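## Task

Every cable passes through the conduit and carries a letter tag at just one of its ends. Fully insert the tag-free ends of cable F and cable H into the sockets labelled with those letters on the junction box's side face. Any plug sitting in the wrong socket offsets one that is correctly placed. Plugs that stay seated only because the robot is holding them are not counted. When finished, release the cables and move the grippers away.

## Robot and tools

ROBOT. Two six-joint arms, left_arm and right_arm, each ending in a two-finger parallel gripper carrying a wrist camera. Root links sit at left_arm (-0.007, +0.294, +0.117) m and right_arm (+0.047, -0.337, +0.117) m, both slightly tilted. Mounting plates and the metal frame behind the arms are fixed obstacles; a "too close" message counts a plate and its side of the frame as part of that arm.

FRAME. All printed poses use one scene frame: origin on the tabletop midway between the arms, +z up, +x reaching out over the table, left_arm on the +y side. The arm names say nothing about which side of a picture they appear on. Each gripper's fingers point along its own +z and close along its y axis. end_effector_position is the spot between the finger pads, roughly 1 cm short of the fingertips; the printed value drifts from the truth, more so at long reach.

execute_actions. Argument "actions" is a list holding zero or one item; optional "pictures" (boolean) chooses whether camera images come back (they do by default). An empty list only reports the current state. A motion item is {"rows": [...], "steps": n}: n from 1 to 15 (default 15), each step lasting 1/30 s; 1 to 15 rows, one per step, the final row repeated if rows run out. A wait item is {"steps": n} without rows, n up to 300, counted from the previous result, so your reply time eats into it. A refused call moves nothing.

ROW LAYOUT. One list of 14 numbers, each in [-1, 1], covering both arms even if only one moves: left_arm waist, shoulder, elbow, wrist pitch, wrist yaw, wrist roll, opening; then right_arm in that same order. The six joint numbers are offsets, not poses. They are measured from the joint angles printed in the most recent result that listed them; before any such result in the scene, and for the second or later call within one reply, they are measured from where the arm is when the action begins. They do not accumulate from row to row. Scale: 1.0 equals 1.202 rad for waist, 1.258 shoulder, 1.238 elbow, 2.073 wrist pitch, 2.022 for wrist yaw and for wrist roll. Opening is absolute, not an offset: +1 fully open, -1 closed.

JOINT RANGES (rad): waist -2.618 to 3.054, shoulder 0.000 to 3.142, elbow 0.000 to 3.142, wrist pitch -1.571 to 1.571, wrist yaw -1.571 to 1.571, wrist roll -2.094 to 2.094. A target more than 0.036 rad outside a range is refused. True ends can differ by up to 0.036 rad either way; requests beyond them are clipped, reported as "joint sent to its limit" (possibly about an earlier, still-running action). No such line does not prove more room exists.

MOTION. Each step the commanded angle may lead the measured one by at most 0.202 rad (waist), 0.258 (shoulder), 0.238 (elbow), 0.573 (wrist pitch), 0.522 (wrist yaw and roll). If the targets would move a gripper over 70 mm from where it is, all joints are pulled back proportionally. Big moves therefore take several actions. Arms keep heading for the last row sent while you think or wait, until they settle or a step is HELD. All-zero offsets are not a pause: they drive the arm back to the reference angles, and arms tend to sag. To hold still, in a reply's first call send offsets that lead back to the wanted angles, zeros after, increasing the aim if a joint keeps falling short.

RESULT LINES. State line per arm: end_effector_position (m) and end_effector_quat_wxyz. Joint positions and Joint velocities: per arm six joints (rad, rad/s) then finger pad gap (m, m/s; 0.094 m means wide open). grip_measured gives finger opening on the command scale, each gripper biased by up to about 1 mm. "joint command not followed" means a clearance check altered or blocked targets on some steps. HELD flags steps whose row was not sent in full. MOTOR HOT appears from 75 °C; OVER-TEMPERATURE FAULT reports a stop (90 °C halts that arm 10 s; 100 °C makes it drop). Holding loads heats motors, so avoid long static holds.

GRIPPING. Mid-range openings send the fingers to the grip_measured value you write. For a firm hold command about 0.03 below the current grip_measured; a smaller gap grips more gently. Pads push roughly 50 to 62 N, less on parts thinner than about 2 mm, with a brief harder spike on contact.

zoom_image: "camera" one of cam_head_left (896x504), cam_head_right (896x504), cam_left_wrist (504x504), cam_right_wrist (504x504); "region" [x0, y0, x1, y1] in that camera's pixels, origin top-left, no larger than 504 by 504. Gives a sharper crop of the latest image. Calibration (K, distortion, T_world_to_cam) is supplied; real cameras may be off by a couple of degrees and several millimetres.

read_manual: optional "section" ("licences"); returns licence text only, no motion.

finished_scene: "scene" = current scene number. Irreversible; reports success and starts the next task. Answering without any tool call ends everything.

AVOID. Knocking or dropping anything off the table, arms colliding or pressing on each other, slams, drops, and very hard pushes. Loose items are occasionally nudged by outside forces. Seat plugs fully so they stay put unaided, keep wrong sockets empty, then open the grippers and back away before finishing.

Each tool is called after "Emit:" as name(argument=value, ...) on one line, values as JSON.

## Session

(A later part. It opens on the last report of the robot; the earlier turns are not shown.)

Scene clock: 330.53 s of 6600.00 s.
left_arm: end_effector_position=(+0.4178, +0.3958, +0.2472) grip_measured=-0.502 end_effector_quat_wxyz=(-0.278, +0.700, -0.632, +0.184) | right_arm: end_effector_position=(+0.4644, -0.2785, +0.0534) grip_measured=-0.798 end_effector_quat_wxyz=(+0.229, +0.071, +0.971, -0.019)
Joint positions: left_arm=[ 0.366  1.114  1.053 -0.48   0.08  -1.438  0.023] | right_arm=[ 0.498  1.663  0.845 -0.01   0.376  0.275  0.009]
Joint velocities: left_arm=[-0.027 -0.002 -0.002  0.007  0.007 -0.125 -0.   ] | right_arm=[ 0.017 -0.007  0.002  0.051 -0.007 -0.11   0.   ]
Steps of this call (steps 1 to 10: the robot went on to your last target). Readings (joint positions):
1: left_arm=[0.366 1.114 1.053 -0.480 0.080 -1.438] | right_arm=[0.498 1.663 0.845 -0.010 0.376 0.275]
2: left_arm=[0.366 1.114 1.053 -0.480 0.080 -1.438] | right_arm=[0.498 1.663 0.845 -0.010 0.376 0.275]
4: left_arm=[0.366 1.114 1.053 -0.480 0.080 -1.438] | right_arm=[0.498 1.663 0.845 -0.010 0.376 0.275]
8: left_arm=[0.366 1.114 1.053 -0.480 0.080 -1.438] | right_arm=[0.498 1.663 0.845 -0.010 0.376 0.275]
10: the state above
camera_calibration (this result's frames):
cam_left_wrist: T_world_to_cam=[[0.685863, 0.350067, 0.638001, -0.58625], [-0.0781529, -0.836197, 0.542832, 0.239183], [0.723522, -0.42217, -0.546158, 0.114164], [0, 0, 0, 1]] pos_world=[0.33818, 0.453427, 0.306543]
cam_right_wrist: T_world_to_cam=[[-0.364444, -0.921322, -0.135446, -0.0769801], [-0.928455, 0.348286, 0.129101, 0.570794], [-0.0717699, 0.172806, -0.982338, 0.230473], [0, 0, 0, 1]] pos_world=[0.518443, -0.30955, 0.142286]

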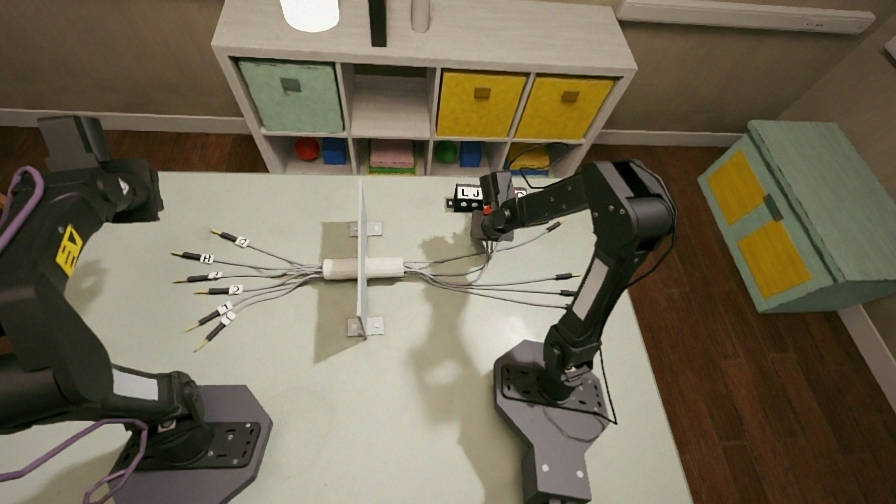

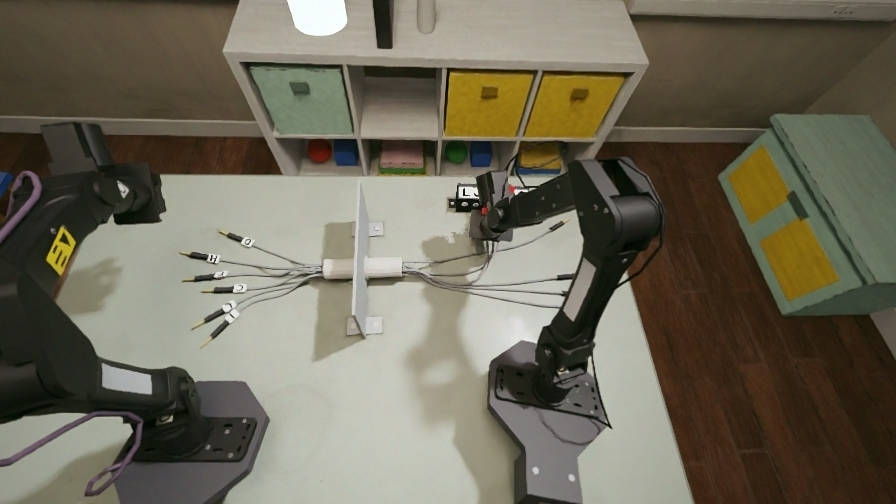

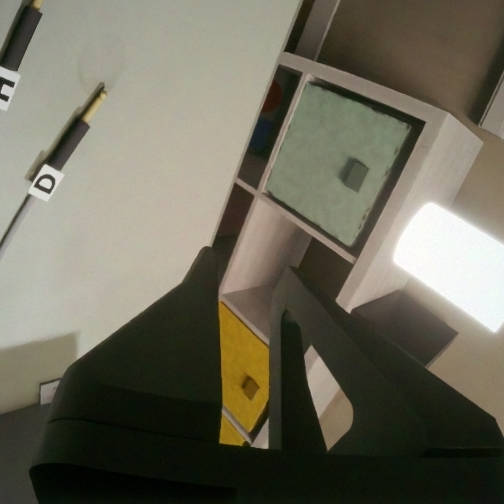

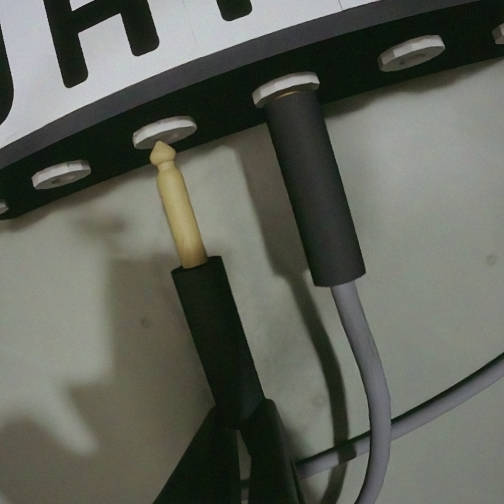

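Emit:
execute_actions(actions=[{"rows":[[0,0,0,0,0,0,-0.5,0,0,0.035,0.01,0,0,-0.83],[0,0,0,0,0,0,-0.5,0,0.01,0.045,0.015,0,0,-0.83],[0,0,0,0,0,0,-0.5,0,0.015,0.055,0.02,0,0,-0.83],[0,0,0,0,0,0,-0.5,0,0.018,0.062,0.024,0,0,-0.83]],"steps":12}], pictures=false)

Emit:
execute_actions(actions=[{"steps":10}])

Scene clock: 331.93 s of 6600.00 s.
left_arm: end_effector_position=(+0.4178, +0.3958, +0.2472) grip_measured=-0.502 end_effector_quat_wxyz=(-0.278, +0.700, -0.632, +0.184) | right_arm: end_effector_position=(+0.4666, -0.2770, +0.0497) grip_measured=-0.798 end_effector_quat_wxyz=(+0.221, +0.069, +0.973, -0.021)
Joint positions: left_arm=[ 0.366  1.114  1.053 -0.48   0.08  -1.438  0.023] | right_arm=[ 0.498  1.687  0.871 -0.03   0.376  0.275  0.009]
Joint velocities: left_arm=[ 0.017 -0.017  0.007  0.007  0.037 -0.007  0.   ] | right_arm=[ 0.007 -0.002 -0.002 -0.066 -0.037  0.022 -0.   ]
Steps of this call (steps 1 to 15: the robot went on to your last target; steps 16 to 30: nothing new was sent; steps 31 to 42: all 12 steps of this action). Readings (joint positions):
31: left_arm=[0.366 1.114 1.053 -0.480 0.080 -1.438] | right_arm=[0.498 1.663 0.846 -0.010 0.376 0.275]
32: left_arm=[0.366 1.114 1.053 -0.480 0.080 -1.438] | right_arm=[0.498 1.664 0.850 -0.012 0.376 0.275]
34: left_arm=[0.366 1.114 1.053 -0.480 0.080 -1.438] | right_arm=[0.498 1.671 0.860 -0.023 0.376 0.275]
38: left_arm=[0.366 1.114 1.053 -0.480 0.080 -1.438] | right_arm=[0.498 1.687 0.870 -0.028 0.376 0.275]
42: the state above

Scene clock: 332.27 s of 6600.00 s.
left_arm: end_effector_position=(+0.4178, +0.3958, +0.2472) grip_measured=-0.502 end_effector_quat_wxyz=(-0.278, +0.700, -0.632, +0.184) | right_arm: end_effector_position=(+0.4667, -0.2770, +0.0498) grip_measured=-0.798 end_effector_quat_wxyz=(+0.221, +0.069, +0.973, -0.021)
Joint positions: left_arm=[ 0.366  1.114  1.053 -0.48   0.08  -1.438  0.023] | right_arm=[ 0.498  1.687  0.871 -0.03   0.376  0.275  0.009]
Joint velocities: left_arm=[ 0.007 -0.007  0.002 -0.022 -0.007  0.007  0.   ] | right_arm=[ 0.002  0.002  0.007  0.022 -0.007  0.007 -0.   ]
Steps of this call (steps 1 to 10: the robot went on to your last target). Readings (joint positions):
1: left_arm=[0.366 1.114 1.053 -0.480 0.080 -1.438] | right_arm=[0.498 1.687 0.871 -0.030 0.376 0.275]
2: left_arm=[0.366 1.114 1.053 -0.480 0.080 -1.438] | right_arm=[0.498 1.687 0.871 -0.030 0.376 0.275]
4: left_arm=[0.366 1.114 1.053 -0.480 0.080 -1.438] | right_arm=[0.498 1.687 0.871 -0.030 0.376 0.275]
8: left_arm=[0.366 1.114 1.053 -0.480 0.080 -1.438] | right_arm=[0.498 1.687 0.871 -0.030 0.376 0.275]
10: the state above
camera_calibration (this result's frames):
cam_left_wrist: T_world_to_cam=[[0.685863, 0.350067, 0.638001, -0.58625], [-0.0781529, -0.836197, 0.542832, 0.239183], [0.723522, -0.42217, -0.546158, 0.114164], [0, 0, 0, 1]] pos_world=[0.33818, 0.453427, 0.306543]
cam_right_wrist: T_world_to_cam=[[-0.363057, -0.923233, -0.125818, -0.0768888], [-0.927566, 0.345303, 0.142786, 0.570971], [-0.0883794, 0.168544, -0.981724, 0.233368], [0, 0, 0, 1]] pos_world=[0.522323, -0.307477, 0.137902]

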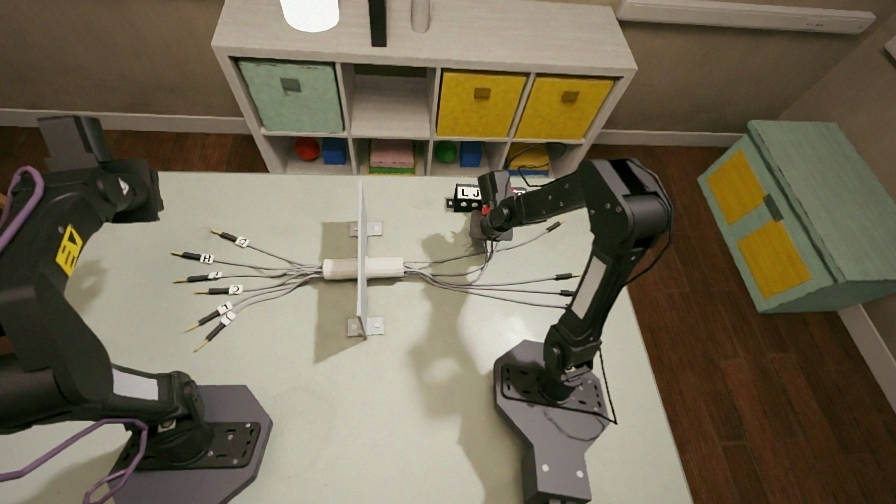

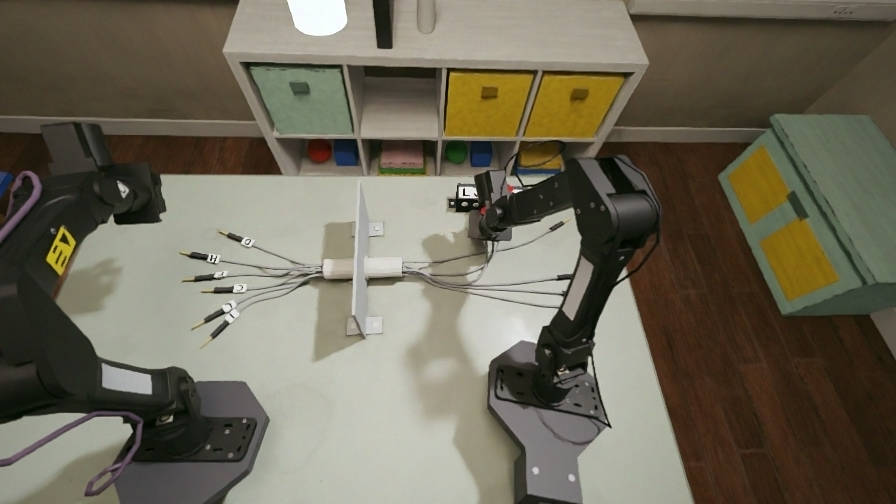

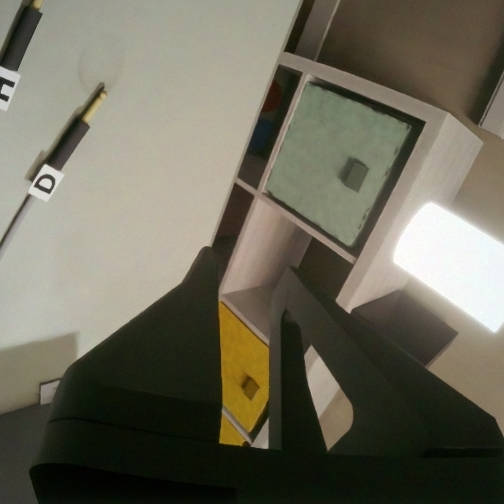

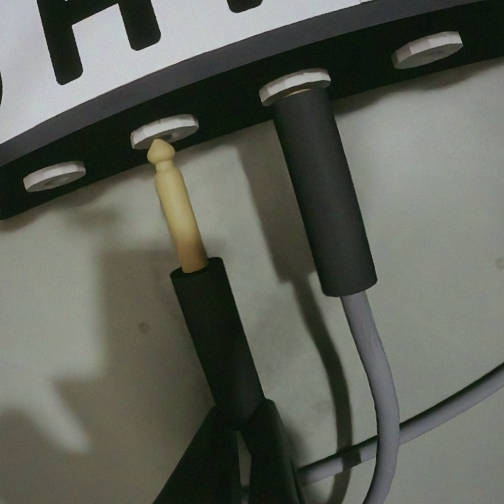

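Emit:
execute_actions(actions=[{"rows":[[0,0,0,0,0,0,-0.5,0,-0.02,-0.03,0.018,0,0,-0.83],[0,0,0,0,0,0,-0.5,0,-0.03,-0.03,0.018,0,0,-0.83],[0,0,0,0,0,0,-0.5,-0.011,-0.045,-0.03,0.018,0,0,-0.83]],"steps":12}], pictures=false)

Emit:
execute_actions(actions=[{"rows":[[0,0,0,0,0,0,-0.5,0,0,0.035,0.012,0,0,-0.83],[0,0,0,0,0,0,-0.5,0,0,0.042,0.016,0,0,-0.83],[0,0,0,0,0,0,-0.5,0,0.008,0.05,0.02,0,0,-0.83]],"steps":12}], pictures=false)

Emit:
execute_actions(actions=[{"steps":10}])

Scene clock: 333.90 s of 6600.00 s.
left_arm: end_effector_position=(+0.4178, +0.3958, +0.2472) grip_measured=-0.502 end_effector_quat_wxyz=(-0.278, +0.699, -0.632, +0.184) | right_arm: end_effector_position=(+0.4650, -0.2806, +0.0534) grip_measured=-0.798 end_effector_quat_wxyz=(+0.229, +0.073, +0.970, -0.020)
Joint positions: left_arm=[ 0.366  1.114  1.053 -0.48   0.08  -1.438  0.023] | right_arm=[ 0.493  1.663  0.847 -0.013  0.376  0.275  0.009]
Joint velocities: left_arm=[-0.017  0.002  0.002  0.037 -0.051 -0.066 -0.001] | right_arm=[-0.012 -0.012  0.007  0.007  0.022 -0.022 -0.   ]
Steps of this call (steps 1 to 15: the robot went on to your last target; steps 16 to 37: nothing new was sent; steps 38 to 49: all 12 steps of this action). Readings (joint positions):
38: left_arm=[0.366 1.114 1.053 -0.480 0.080 -1.438] | right_arm=[0.498 1.687 0.868 -0.029 0.376 0.275]
39: left_arm=[0.366 1.114 1.053 -0.480 0.080 -1.438] | right_arm=[0.498 1.686 0.862 -0.023 0.376 0.275]
41: left_arm=[0.366 1.114 1.053 -0.480 0.080 -1.438] | right_arm=[0.498 1.680 0.852 -0.021 0.376 0.275]
45: left_arm=[0.366 1.114 1.053 -0.480 0.080 -1.438] | right_arm=[0.494 1.666 0.847 -0.017 0.376 0.275]
49: the state above

Scene clock: 334.30 s of 6600.00 s.
left_arm: end_effector_position=(+0.4178, +0.3958, +0.2472) grip_measured=-0.502 end_effector_quat_wxyz=(-0.278, +0.699, -0.632, +0.184) | right_arm: end_effector_position=(+0.4661, -0.2801, +0.0526) grip_measured=-0.798 end_effector_quat_wxyz=(+0.225, +0.072, +0.972, -0.021)
Joint positions: left_arm=[ 0.366  1.114  1.053 -0.48   0.08  -1.438  0.023] | right_arm=[ 0.493  1.671  0.861 -0.028  0.376  0.275  0.009]
Joint velocities: left_arm=[ 0.002 -0.002 -0.007 -0.037  0.007  0.007 -0.001] | right_arm=[ 0.007 -0.022  0.007 -0.007  0.037  0.022  0.   ]
Steps of this call (steps 1 to 12: all 12 steps of this action). Readings (joint positions):
1: left_arm=[0.366 1.114 1.053 -0.480 0.080 -1.438] | right_arm=[0.493 1.663 0.847 -0.012 0.376 0.275]
2: left_arm=[0.366 1.114 1.053 -0.480 0.080 -1.438] | right_arm=[0.493 1.663 0.849 -0.013 0.376 0.275]
4: left_arm=[0.366 1.114 1.053 -0.480 0.080 -1.438] | right_arm=[0.493 1.666 0.856 -0.023 0.376 0.275]
8: left_arm=[0.366 1.114 1.053 -0.480 0.080 -1.438] | right_arm=[0.493 1.671 0.861 -0.027 0.376 0.275]
12: the state above

Scene clock: 334.63 s of 6600.00 s.
left_arm: end_effector_position=(+0.4178, +0.3958, +0.2472) grip_measured=-0.502 end_effector_quat_wxyz=(-0.278, +0.699, -0.632, +0.184) | right_arm: end_effector_position=(+0.4660, -0.2801, +0.0526) grip_measured=-0.798 end_effector_quat_wxyz=(+0.224, +0.072, +0.972, -0.021)
Joint positions: left_arm=[ 0.366  1.114  1.053 -0.48   0.08  -1.438  0.023] | right_arm=[ 0.493  1.671  0.861 -0.029  0.376  0.275  0.009]
Joint velocities: left_arm=[ 0.007  0.007 -0.007  0.066 -0.007  0.037 -0.   ] | right_arm=[ 0.002  0.017 -0.002 -0.051 -0.095 -0.066 -0.001]
Steps of this call (steps 1 to 10: the robot went on to your last target). Readings (joint positions):
1: left_arm=[0.366 1.114 1.053 -0.480 0.080 -1.438] | right_arm=[0.493 1.671 0.861 -0.029 0.376 0.275]
2: left_arm=[0.366 1.114 1.053 -0.480 0.080 -1.438] | right_arm=[0.493 1.671 0.861 -0.029 0.376 0.275]
4: left_arm=[0.366 1.114 1.053 -0.480 0.080 -1.438] | right_arm=[0.493 1.671 0.861 -0.029 0.376 0.275]
8: left_arm=[0.366 1.114 1.053 -0.480 0.080 -1.438] | right_arm=[0.493 1.671 0.861 -0.029 0.376 0.275]
10: the state above
camera_calibration (this result's frames):
cam_left_wrist: T_world_to_cam=[[0.685904, 0.350087, 0.637946, -0.586249], [-0.0783899, -0.836021, 0.543068, 0.2391], [0.723458, -0.422501, -0.545987, 0.114239], [0, 0, 0, 1]] pos_world=[0.338206, 0.453398, 0.30652]
cam_right_wrist: T_world_to_cam=[[-0.36816, -0.920846, -0.128455, -0.0764812], [-0.926203, 0.351156, 0.137251, 0.572284], [-0.0812796, 0.169505, -0.982172, 0.233567], [0, 0, 0, 1]] pos_world=[0.520878, -0.31098, 0.141032]

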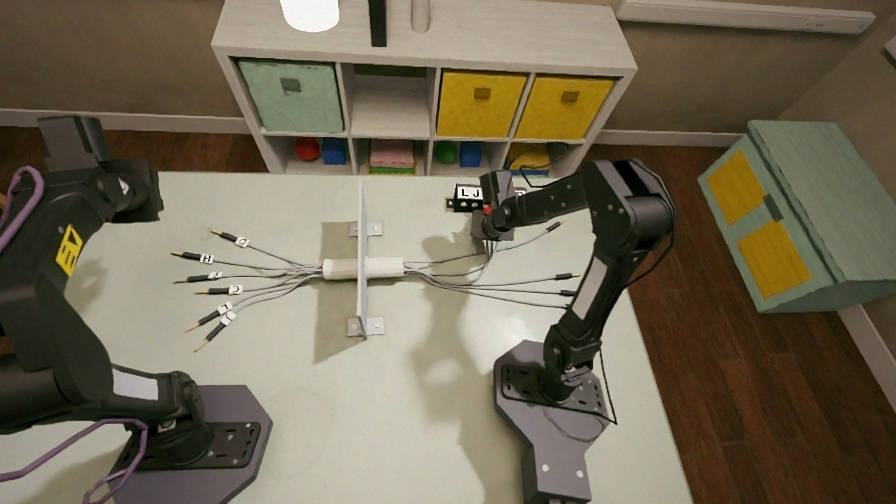

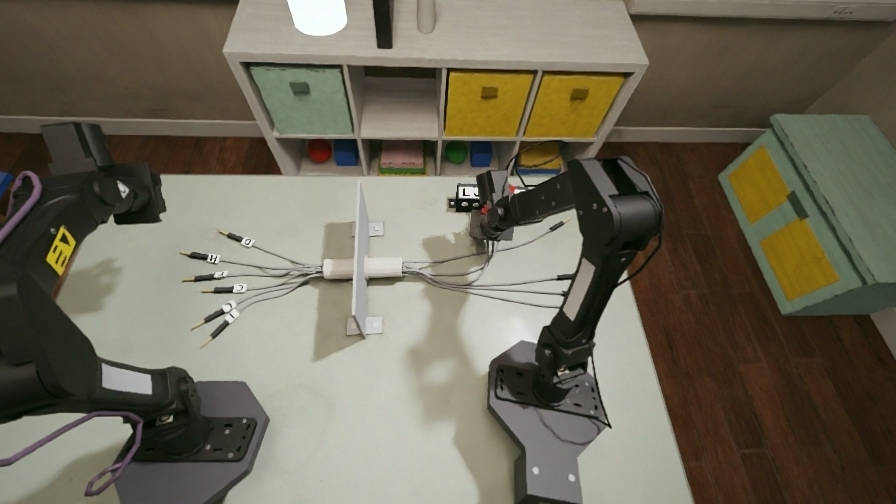

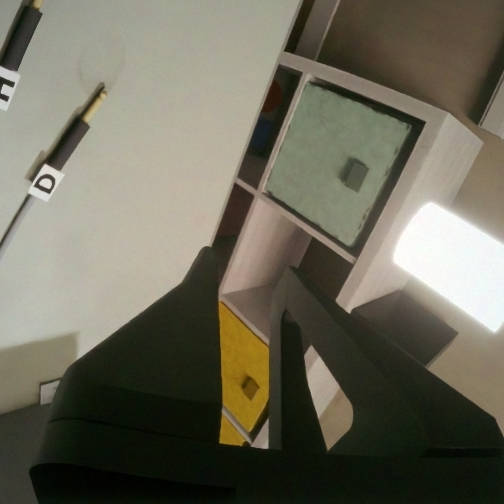

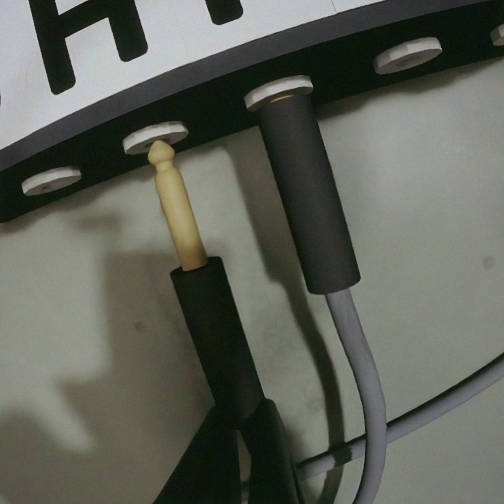

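Emit:
zoom_image(camera="cam_right_wrist", region=[100,90,220,190])

Region (100, 90, 220, 190) of cam_right_wrist's 504x504 image, scaled by 4.200, with more detail than that image has.

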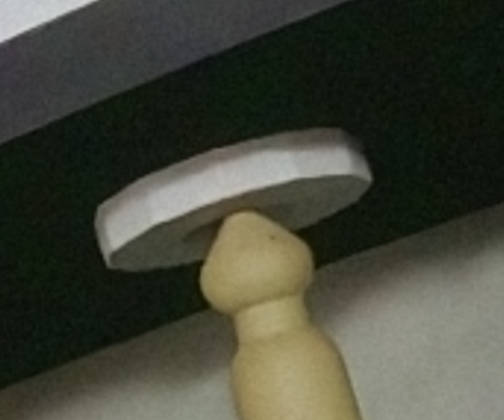

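Emit:
execute_actions(actions=[{"rows":[[0,0,0,0,0,0,-0.5,0,-0.02,0.02,0.03,0,0,-0.84],[0,0,0,0,0,0,-0.5,0,-0.02,0.03,0.04,0,0,-0.84],[0,0,0,0,0,0,-0.5,0,-0.01,0.04,0.05,0,0,-0.84],[0,0,0,0,0,0,-0.5,0,0,0.05,0.06,0,0,-0.84],[0,0,0,0,0,0,-0.5,0,0,0.06,0.07,0,0,-0.84],[0,0,0,0,0,0,-0.5,0,0,0.07,0.08,0,0,-0.84],[0,0,0,0,0,0,-0.5,0,0,0.08,0.09,0,0,-0.84]],"steps":15}], pictures=false)

Emit:
execute_actions(actions=[{"steps":10}])

Scene clock: 336.20 s of 6600.00 s.
left_arm: end_effector_position=(+0.4178, +0.3958, +0.2472) grip_measured=-0.502 end_effector_quat_wxyz=(-0.278, +0.699, -0.632, +0.184) | right_arm: end_effector_position=(+0.4685, -0.2778, +0.0503) grip_measured=-0.798 end_effector_quat_wxyz=(+0.220, +0.071, +0.973, -0.019)
Joint positions: left_arm=[ 0.366  1.114  1.053 -0.48   0.08  -1.438  0.023] | right_arm=[ 0.493  1.688  0.88  -0.038  0.369  0.278  0.009]
Joint velocities: left_arm=[-0.007 -0.002 -0.002 -0.022 -0.037  0.007 -0.001] | right_arm=[ 0.012 -0.012  0.012  0.051  0.007 -0.022 -0.001]
Steps of this call (steps 1 to 15: the robot went on to your last target; steps 16 to 32: nothing new was sent; steps 33 to 47: all 15 steps of this action). Readings (joint positions):
33: left_arm=[0.366 1.114 1.053 -0.480 0.080 -1.438] | right_arm=[0.493 1.671 0.861 -0.029 0.376 0.275]
34: left_arm=[0.366 1.114 1.053 -0.480 0.080 -1.438] | right_arm=[0.493 1.671 0.861 -0.029 0.376 0.275]
36: left_arm=[0.366 1.114 1.053 -0.480 0.080 -1.438] | right_arm=[0.493 1.671 0.861 -0.026 0.376 0.275]
40: left_arm=[0.366 1.114 1.053 -0.480 0.080 -1.438] | right_arm=[0.493 1.681 0.875 -0.035 0.370 0.275]
47: the state above

Scene clock: 336.53 s of 6600.00 s.
left_arm: end_effector_position=(+0.4178, +0.3958, +0.2472) grip_measured=-0.502 end_effector_quat_wxyz=(-0.278, +0.699, -0.632, +0.184) | right_arm: end_effector_position=(+0.4685, -0.2777, +0.0503) grip_measured=-0.798 end_effector_quat_wxyz=(+0.220, +0.072, +0.973, -0.018)
Joint positions: left_arm=[ 0.366  1.114  1.053 -0.48   0.08  -1.438  0.023] | right_arm=[ 0.493  1.688  0.88  -0.038  0.369  0.278  0.009]
Joint velocities: left_arm=[ 0.012 -0.002  0.012 -0.037 -0.007 -0.051  0.   ] | right_arm=[-0.017 -0.027 -0.007  0.022 -0.007  0.022 -0.001]
Steps of this call (steps 1 to 10: the robot went on to your last target). Readings (joint positions):
1: left_arm=[0.366 1.114 1.053 -0.480 0.080 -1.438] | right_arm=[0.493 1.688 0.880 -0.038 0.369 0.278]
2: left_arm=[0.366 1.114 1.053 -0.480 0.080 -1.438] | right_arm=[0.493 1.688 0.880 -0.038 0.369 0.278]
4: left_arm=[0.366 1.114 1.053 -0.480 0.080 -1.438] | right_arm=[0.493 1.688 0.880 -0.038 0.369 0.278]
8: left_arm=[0.366 1.114 1.053 -0.480 0.080 -1.438] | right_arm=[0.493 1.688 0.880 -0.038 0.369 0.278]
10: the state above
camera_calibration (this result's frames):
cam_left_wrist: T_world_to_cam=[[0.685904, 0.350087, 0.637946, -0.586249], [-0.0783899, -0.836021, 0.543068, 0.2391], [0.723458, -0.422501, -0.545987, 0.114239], [0, 0, 0, 1]] pos_world=[0.338206, 0.453398, 0.30652]
cam_right_wrist: T_world_to_cam=[[-0.367923, -0.92061, -0.130803, -0.0736041], [-0.925556, 0.349066, 0.146627, 0.57271], [-0.0893274, 0.175013, -0.980506, 0.236354], [0, 0, 0, 1]] pos_world=[0.524108, -0.309039, 0.138144]

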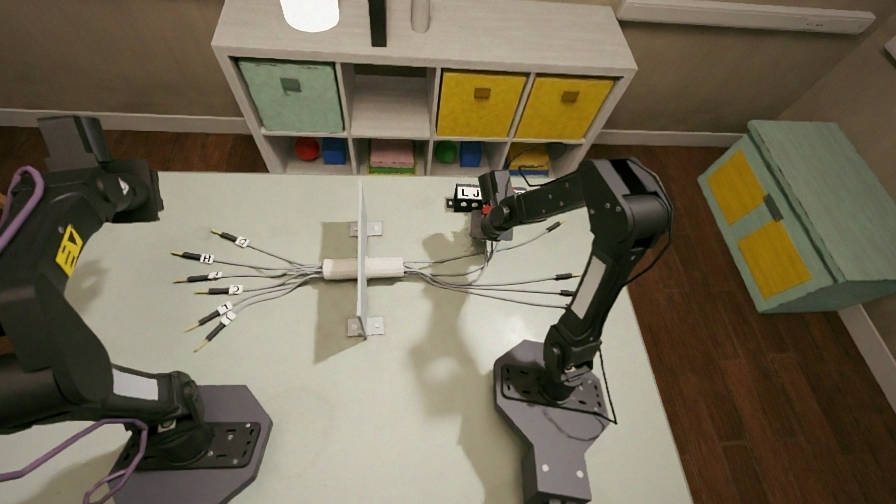

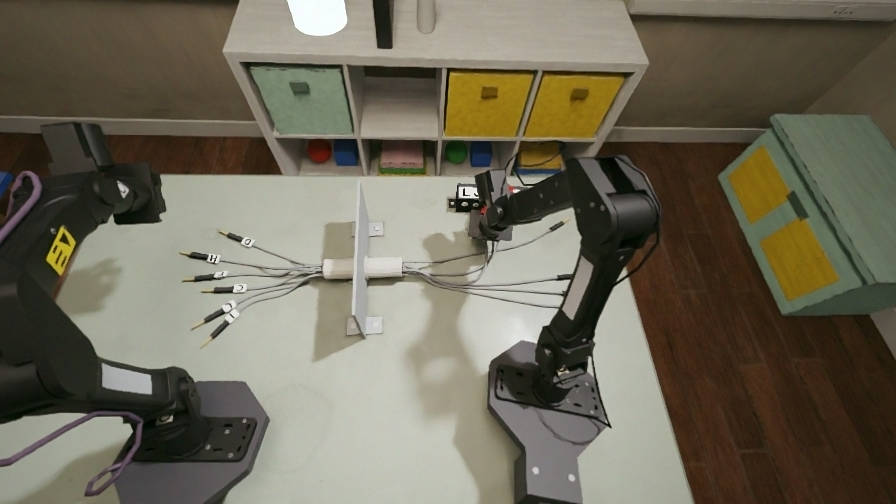

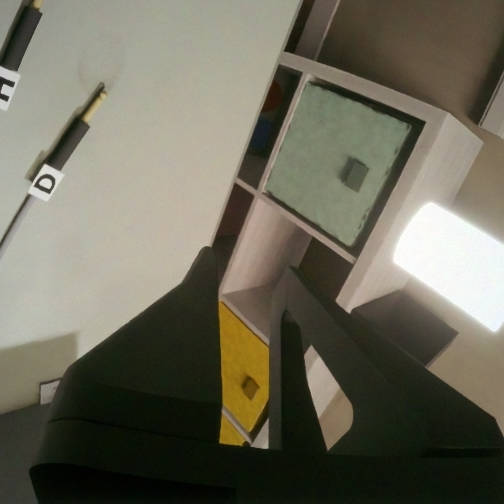

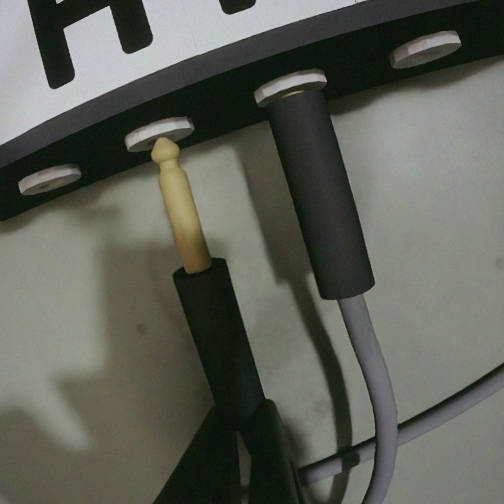

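Emit:
execute_actions(actions=[{"rows":[[0,0,0,0,0,0,-0.5,0,-0.03,0.02,0.04,0,0,-0.84],[0,0,0,0,0,0,-0.5,0,-0.045,0.02,0.04,0,0,-0.84],[0,0,0,0,0,0,-0.5,0,-0.04,0.04,0.06,0,0,-0.84],[0,0,0,0,0,0,-0.5,0,-0.04,0.06,0.08,0,0,-0.84],[0,0,0,0,0,0,-0.5,0,-0.04,0.08,0.10,0,0,-0.84],[0,0,0,0,0,0,-0.5,0,-0.04,0.10,0.12,0,0,-0.84],[0,0,0,0,0,0,-0.5,0,-0.04,0.12,0.15,0,0,-0.84]],"steps":15}], pictures=false)

Emit:
execute_actions(actions=[{"steps":10}])

Scene clock: 337.73 s of 6600.00 s.
left_arm: end_effector_position=(+0.4178, +0.3958, +0.2472) grip_measured=-0.502 end_effector_quat_wxyz=(-0.278, +0.699, -0.632, +0.184) | right_arm: end_effector_position=(+0.4764, -0.2781, +0.0581) grip_measured=-0.798 end_effector_quat_wxyz=(+0.231, +0.076, +0.970, -0.017)
Joint positions: left_arm=[ 0.366  1.114  1.053 -0.48   0.08  -1.438  0.023] | right_arm=[ 0.493  1.679  0.897 -0.042  0.373  0.278  0.009]
Joint velocities: left_arm=[-0.007 -0.002  0.027 -0.066 -0.037 -0.066 -0.001] | right_arm=[-0.007 -0.012 -0.002 -0.022  0.037 -0.066 -0.001]
Steps of this call (steps 1 to 15: the robot went on to your last target; steps 16 to 21: nothing new was sent; steps 22 to 36: all 15 steps of this action). Readings (joint positions):
22: left_arm=[0.366 1.114 1.053 -0.480 0.080 -1.438] | right_arm=[0.493 1.688 0.881 -0.042 0.369 0.278]
23: left_arm=[0.366 1.114 1.053 -0.480 0.080 -1.438] | right_arm=[0.493 1.686 0.881 -0.036 0.370 0.278]
25: left_arm=[0.366 1.114 1.053 -0.480 0.080 -1.438] | right_arm=[0.493 1.679 0.885 -0.020 0.373 0.278]
29: left_arm=[0.366 1.114 1.053 -0.480 0.080 -1.438] | right_arm=[0.493 1.679 0.893 -0.033 0.373 0.278]
36: the state above

Scene clock: 338.07 s of 6600.00 s.
left_arm: end_effector_position=(+0.4178, +0.3958, +0.2472) grip_measured=-0.502 end_effector_quat_wxyz=(-0.278, +0.699, -0.632, +0.184) | right_arm: end_effector_position=(+0.4764, -0.2781, +0.0581) grip_measured=-0.798 end_effector_quat_wxyz=(+0.231, +0.075, +0.970, -0.018)
Joint positions: left_arm=[ 0.366  1.114  1.053 -0.48   0.08  -1.438  0.023] | right_arm=[ 0.493  1.679  0.898 -0.044  0.373  0.278  0.009]
Joint velocities: left_arm=[-0.022 -0.002 -0.002  0.022 -0.007  0.066  0.001] | right_arm=[-0.012  0.002 -0.012 -0.037 -0.066 -0.139  0.   ]
Steps of this call (steps 1 to 10: the robot went on to your last target). Readings (joint positions):
1: left_arm=[0.366 1.114 1.053 -0.480 0.080 -1.438] | right_arm=[0.493 1.679 0.898 -0.042 0.373 0.278]
2: left_arm=[0.366 1.114 1.053 -0.480 0.080 -1.438] | right_arm=[0.493 1.679 0.898 -0.043 0.373 0.278]
4: left_arm=[0.366 1.114 1.053 -0.480 0.080 -1.438] | right_arm=[0.493 1.679 0.898 -0.043 0.373 0.278]
8: left_arm=[0.366 1.114 1.053 -0.480 0.080 -1.438] | right_arm=[0.493 1.679 0.898 -0.044 0.373 0.278]
10: the state above
camera_calibration (this result's frames):
cam_left_wrist: T_world_to_cam=[[0.685904, 0.350087, 0.637946, -0.586249], [-0.0783899, -0.836021, 0.543068, 0.2391], [0.723458, -0.422501, -0.545987, 0.114239], [0, 0, 0, 1]] pos_world=[0.338206, 0.453398, 0.30652]
cam_right_wrist: T_world_to_cam=[[-0.370927, -0.917991, -0.140376, -0.0673309], [-0.926235, 0.354787, 0.127336, 0.582037], [-0.06709, 0.177253, -0.981876, 0.234921], [0, 0, 0, 1]] pos_world=[0.52989, -0.309949, 0.147097]

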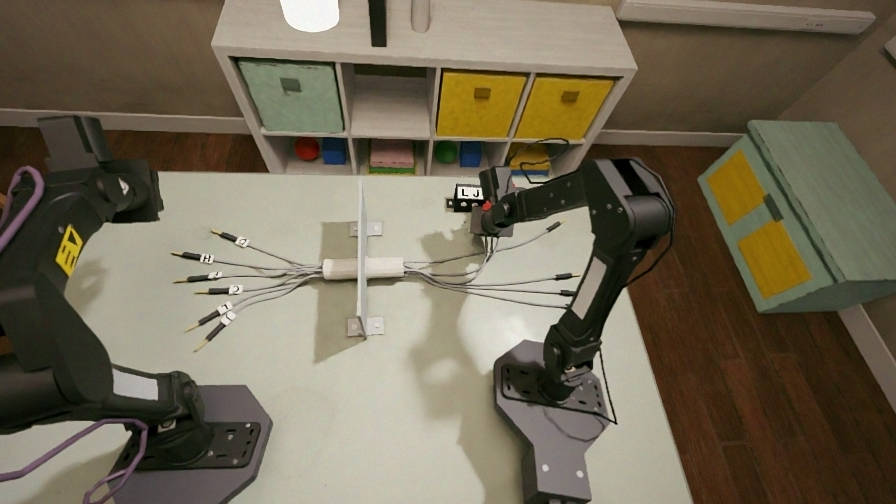

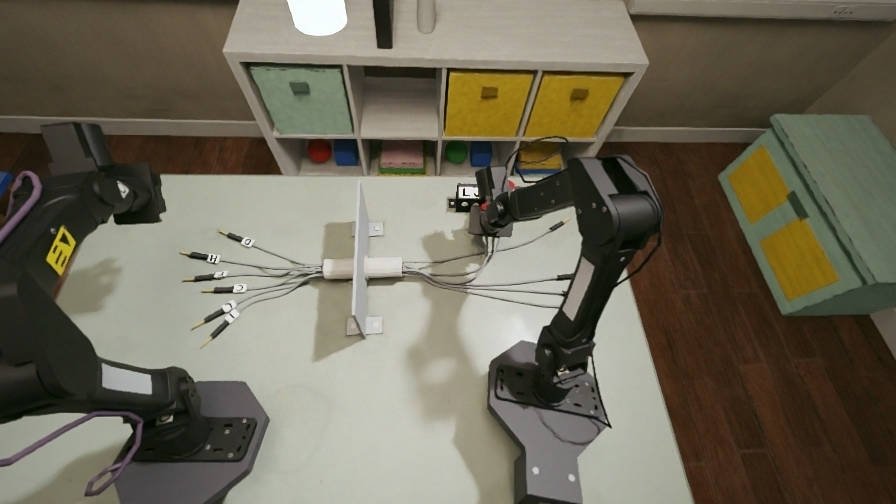

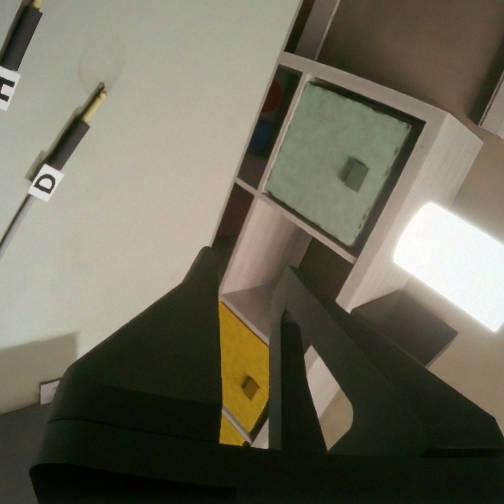

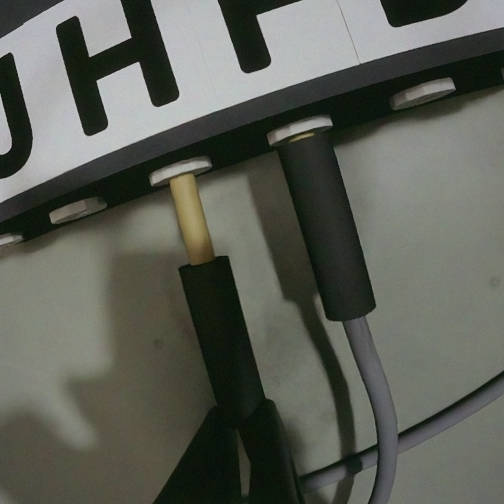

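Emit:
execute_actions(actions=[{"rows":[[0,0,0,0,0,0,-0.5,0,0,0.02,0.04,0,0,-0.84],[0,0,0,0,0,0,-0.5,0,0.01,0.04,0.06,0,0,-0.84],[0,0,0,0,0,0,-0.5,0,0.015,0.06,0.08,0,0,-0.84],[0,0,0,0,0,0,-0.5,0,0.02,0.08,0.10,0,0,-0.84],[0,0,0,0,0,0,-0.5,0,0.02,0.10,0.12,0,0,-0.84],[0,0,0,0,0,0,-0.5,0,0.02,0.12,0.15,0,0,-0.84]],"steps":15}], pictures=false)

Emit:
execute_actions(actions=[{"steps":10}])

Scene clock: 339.47 s of 6600.00 s.
left_arm: end_effector_position=(+0.4178, +0.3958, +0.2472) grip_measured=-0.502 end_effector_quat_wxyz=(-0.278, +0.699, -0.632, +0.184) | right_arm: end_effector_position=(+0.4767, -0.2790, +0.0523) grip_measured=-0.798 end_effector_quat_wxyz=(+0.220, +0.073, +0.972, -0.027)
Joint positions: left_arm=[ 0.366  1.114  1.053 -0.48   0.08  -1.438  0.023] | right_arm=[ 0.493  1.707  0.923 -0.066  0.386  0.279  0.009]
Joint velocities: left_arm=[-0.002 -0.007  0.002  0.051  0.022 -0.051 -0.   ] | right_arm=[-0.002 -0.032 -0.012 -0.081 -0.066  0.022 -0.   ]
Steps of this call (steps 1 to 15: the robot went on to your last target; steps 16 to 27: nothing new was sent; steps 28 to 42: all 15 steps of this action). Readings (joint positions):
28: left_arm=[0.366 1.114 1.053 -0.480 0.080 -1.438] | right_arm=[0.493 1.680 0.899 -0.050 0.374 0.278]
29: left_arm=[0.366 1.114 1.053 -0.480 0.080 -1.438] | right_arm=[0.493 1.681 0.899 -0.049 0.374 0.278]
31: left_arm=[0.366 1.114 1.053 -0.480 0.080 -1.438] | right_arm=[0.493 1.692 0.906 -0.047 0.376 0.279]
35: left_arm=[0.366 1.114 1.053 -0.480 0.080 -1.438] | right_arm=[0.493 1.707 0.919 -0.059 0.386 0.279]
42: the state above

Scene clock: 339.80 s of 6600.00 s.
left_arm: end_effector_position=(+0.4178, +0.3958, +0.2472) grip_measured=-0.502 end_effector_quat_wxyz=(-0.278, +0.699, -0.632, +0.184) | right_arm: end_effector_position=(+0.4768, -0.2789, +0.0524) grip_measured=-0.798 end_effector_quat_wxyz=(+0.220, +0.073, +0.972, -0.027)
Joint positions: left_arm=[ 0.366  1.114  1.053 -0.48   0.08  -1.438  0.023] | right_arm=[ 0.493  1.707  0.924 -0.068  0.386  0.279  0.009]
Joint velocities: left_arm=[-0.007 -0.007 -0.007 -0.066 -0.066  0.066  0.   ] | right_arm=[ 0.017 -0.002 -0.002 -0.007 -0.022  0.037 -0.001]
Steps of this call (steps 1 to 10: the robot went on to your last target). Readings (joint positions):
1: left_arm=[0.366 1.114 1.053 -0.480 0.080 -1.438] | right_arm=[0.493 1.707 0.923 -0.067 0.386 0.279]
2: left_arm=[0.366 1.114 1.053 -0.480 0.080 -1.438] | right_arm=[0.493 1.707 0.923 -0.067 0.386 0.279]
4: left_arm=[0.366 1.114 1.053 -0.480 0.080 -1.438] | right_arm=[0.493 1.707 0.923 -0.067 0.386 0.279]
8: left_arm=[0.366 1.114 1.053 -0.480 0.080 -1.438] | right_arm=[0.493 1.707 0.924 -0.068 0.386 0.279]
10: the state above
camera_calibration (this result's frames):
cam_left_wrist: T_world_to_cam=[[0.685904, 0.350087, 0.637946, -0.586249], [-0.0783899, -0.836021, 0.543068, 0.2391], [0.723458, -0.422501, -0.545987, 0.114239], [0, 0, 0, 1]] pos_world=[0.338206, 0.453398, 0.30652]
cam_right_wrist: T_world_to_cam=[[-0.373933, -0.920259, -0.115314, -0.0692251], [-0.92307, 0.3572, 0.142654, 0.581826], [-0.0900888, 0.159786, -0.983032, 0.235585], [0, 0, 0, 1]] pos_world=[0.532404, -0.309177, 0.140605]

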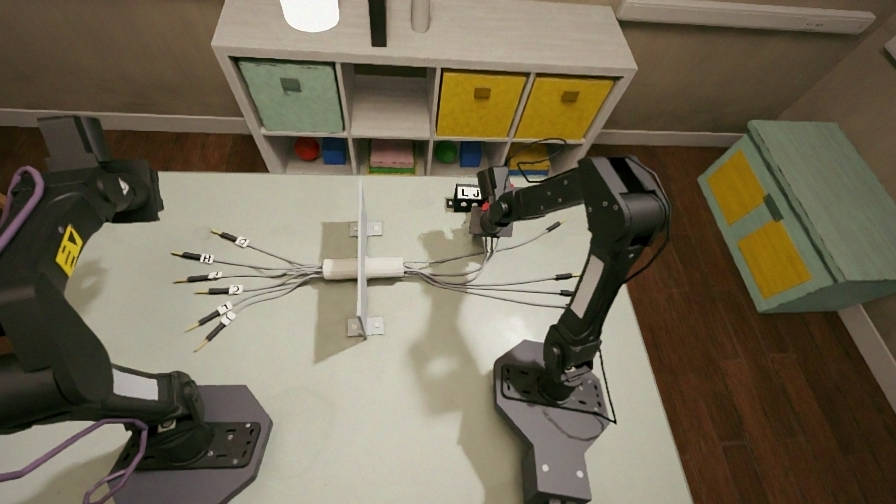

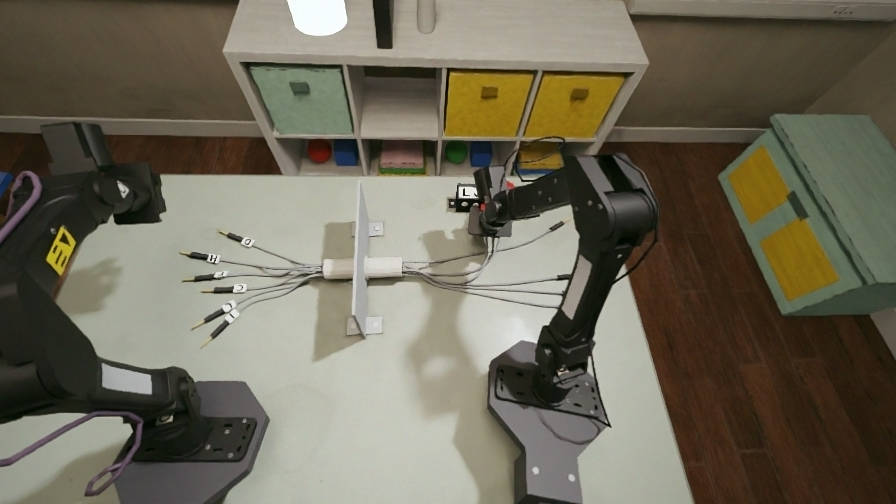

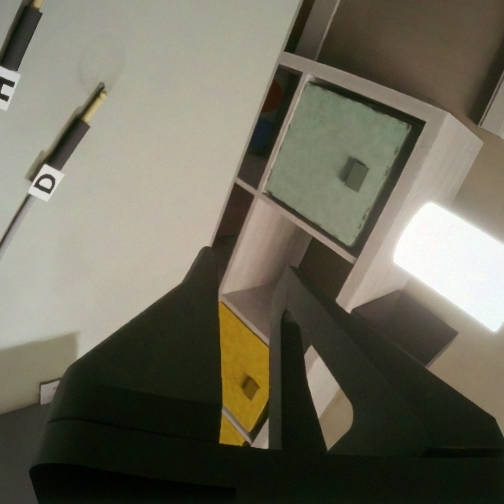

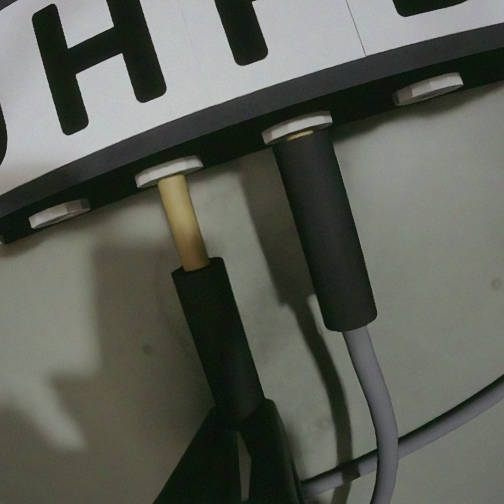

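Emit:
execute_actions(actions=[{"rows":[[0,0,0,0,0,0,-0.5,0.02,-0.03,0.02,0.04,-0.01,0,-0.85],[0,0,0,0,0,0,-0.5,0.02,-0.04,0.02,0.04,-0.01,0,-0.85],[0,0,0,0,0,0,-0.5,0.02,-0.03,0.04,0.06,-0.01,0,-0.85],[0,0,0,0,0,0,-0.5,0.02,-0.03,0.06,0.08,-0.01,0,-0.85],[0,0,0,0,0,0,-0.5,0.02,-0.03,0.08,0.10,-0.01,0,-0.85],[0,0,0,0,0,0,-0.5,0.02,-0.03,0.10,0.12,-0.01,0,-0.85],[0,0,0,0,0,0,-0.5,0.02,-0.03,0.12,0.15,-0.01,0,-0.85]],"steps":15}], pictures=false)

Emit:
execute_actions(actions=[{"steps":10}])

Scene clock: 341.30 s of 6600.00 s.
left_arm: end_effector_position=(+0.4178, +0.3958, +0.2472) grip_measured=-0.502 end_effector_quat_wxyz=(-0.278, +0.699, -0.632, +0.184) | right_arm: end_effector_position=(+0.4765, -0.2788, +0.0540) grip_measured=-0.798 end_effector_quat_wxyz=(+0.215, +0.071, +0.974, -0.027)
Joint positions: left_arm=[ 0.366  1.114  1.053 -0.48   0.08  -1.438  0.023] | right_arm=[ 0.493  1.704  0.936 -0.094  0.383  0.279  0.009]
Joint velocities: left_arm=[ 0.002  0.007 -0.007  0.037  0.066 -0.037 -0.001] | right_arm=[-0.002 -0.017  0.002 -0.007 -0.022 -0.037 -0.001]
Steps of this call (steps 1 to 15: the robot went on to your last target; steps 16 to 30: nothing new was sent; steps 31 to 45: all 15 steps of this action). Readings (joint positions):
31: left_arm=[0.366 1.114 1.053 -0.480 0.080 -1.438] | right_arm=[0.493 1.707 0.924 -0.074 0.386 0.279]
32: left_arm=[0.366 1.114 1.053 -0.480 0.080 -1.438] | right_arm=[0.493 1.705 0.924 -0.076 0.385 0.279]
34: left_arm=[0.366 1.114 1.053 -0.480 0.080 -1.438] | right_arm=[0.493 1.704 0.925 -0.076 0.384 0.279]
38: left_arm=[0.366 1.114 1.053 -0.480 0.080 -1.438] | right_arm=[0.493 1.704 0.931 -0.086 0.384 0.279]
45: the state above

Scene clock: 341.63 s of 6600.00 s.
left_arm: end_effector_position=(+0.4178, +0.3958, +0.2472) grip_measured=-0.502 end_effector_quat_wxyz=(-0.278, +0.699, -0.632, +0.184) | right_arm: end_effector_position=(+0.4765, -0.2788, +0.0541) grip_measured=-0.798 end_effector_quat_wxyz=(+0.214, +0.071, +0.974, -0.027)
Joint positions: left_arm=[ 0.366  1.114  1.053 -0.48   0.08  -1.438  0.023] | right_arm=[ 0.493  1.704  0.937 -0.096  0.383  0.279  0.009]
Joint velocities: left_arm=[ 0.002 -0.002 -0.007 -0.037  0.081 -0.022  0.   ] | right_arm=[ 0.012 -0.012  0.022 -0.022 -0.051  0.022 -0.   ]
Steps of this call (steps 1 to 10: the robot went on to your last target). Readings (joint positions):
1: left_arm=[0.366 1.114 1.053 -0.480 0.080 -1.438] | right_arm=[0.493 1.704 0.936 -0.094 0.383 0.279]
2: left_arm=[0.366 1.114 1.053 -0.480 0.080 -1.438] | right_arm=[0.493 1.704 0.936 -0.095 0.383 0.279]
4: left_arm=[0.366 1.114 1.053 -0.480 0.080 -1.438] | right_arm=[0.493 1.704 0.937 -0.095 0.383 0.279]
8: left_arm=[0.366 1.114 1.053 -0.480 0.080 -1.438] | right_arm=[0.493 1.704 0.937 -0.096 0.383 0.279]
10: the state above
camera_calibration (this result's frames):
cam_left_wrist: T_world_to_cam=[[0.685904, 0.350087, 0.637946, -0.586249], [-0.0783899, -0.836021, 0.543068, 0.2391], [0.723458, -0.422501, -0.545987, 0.114239], [0, 0, 0, 1]] pos_world=[0.338206, 0.453398, 0.30652]
cam_right_wrist: T_world_to_cam=[[-0.371547, -0.921852, -0.110187, -0.0708603], [-0.922708, 0.353516, 0.15374, 0.57941], [-0.102773, 0.158792, -0.981949, 0.242942], [0, 0, 0, 1]] pos_world=[0.533267, -0.308731, 0.141671]

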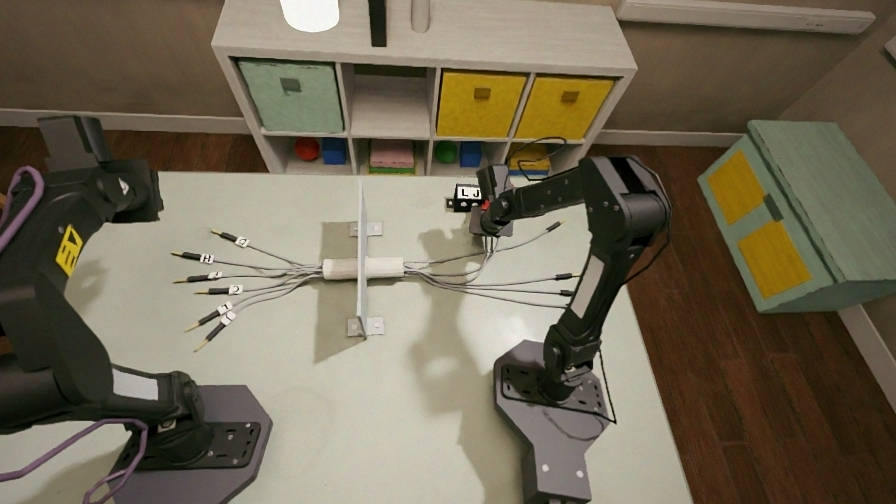

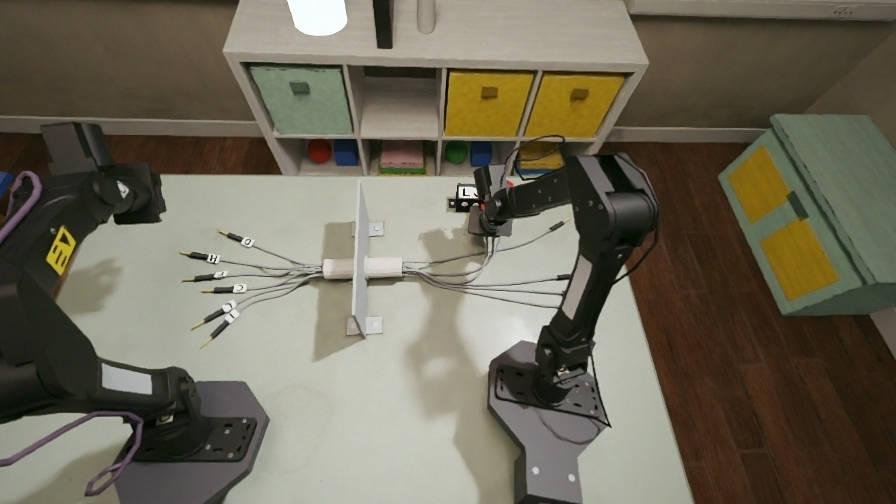

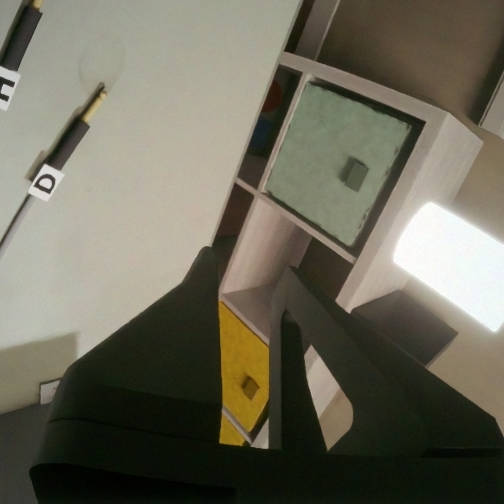

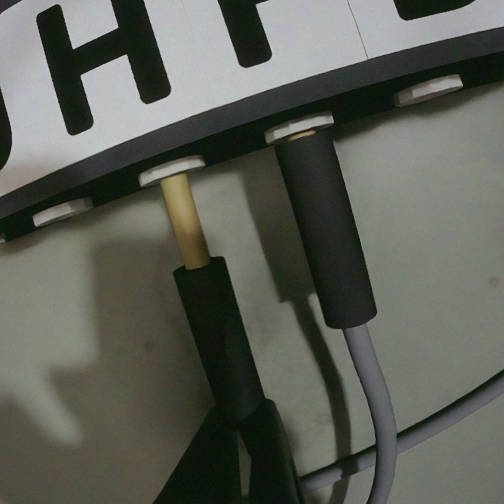

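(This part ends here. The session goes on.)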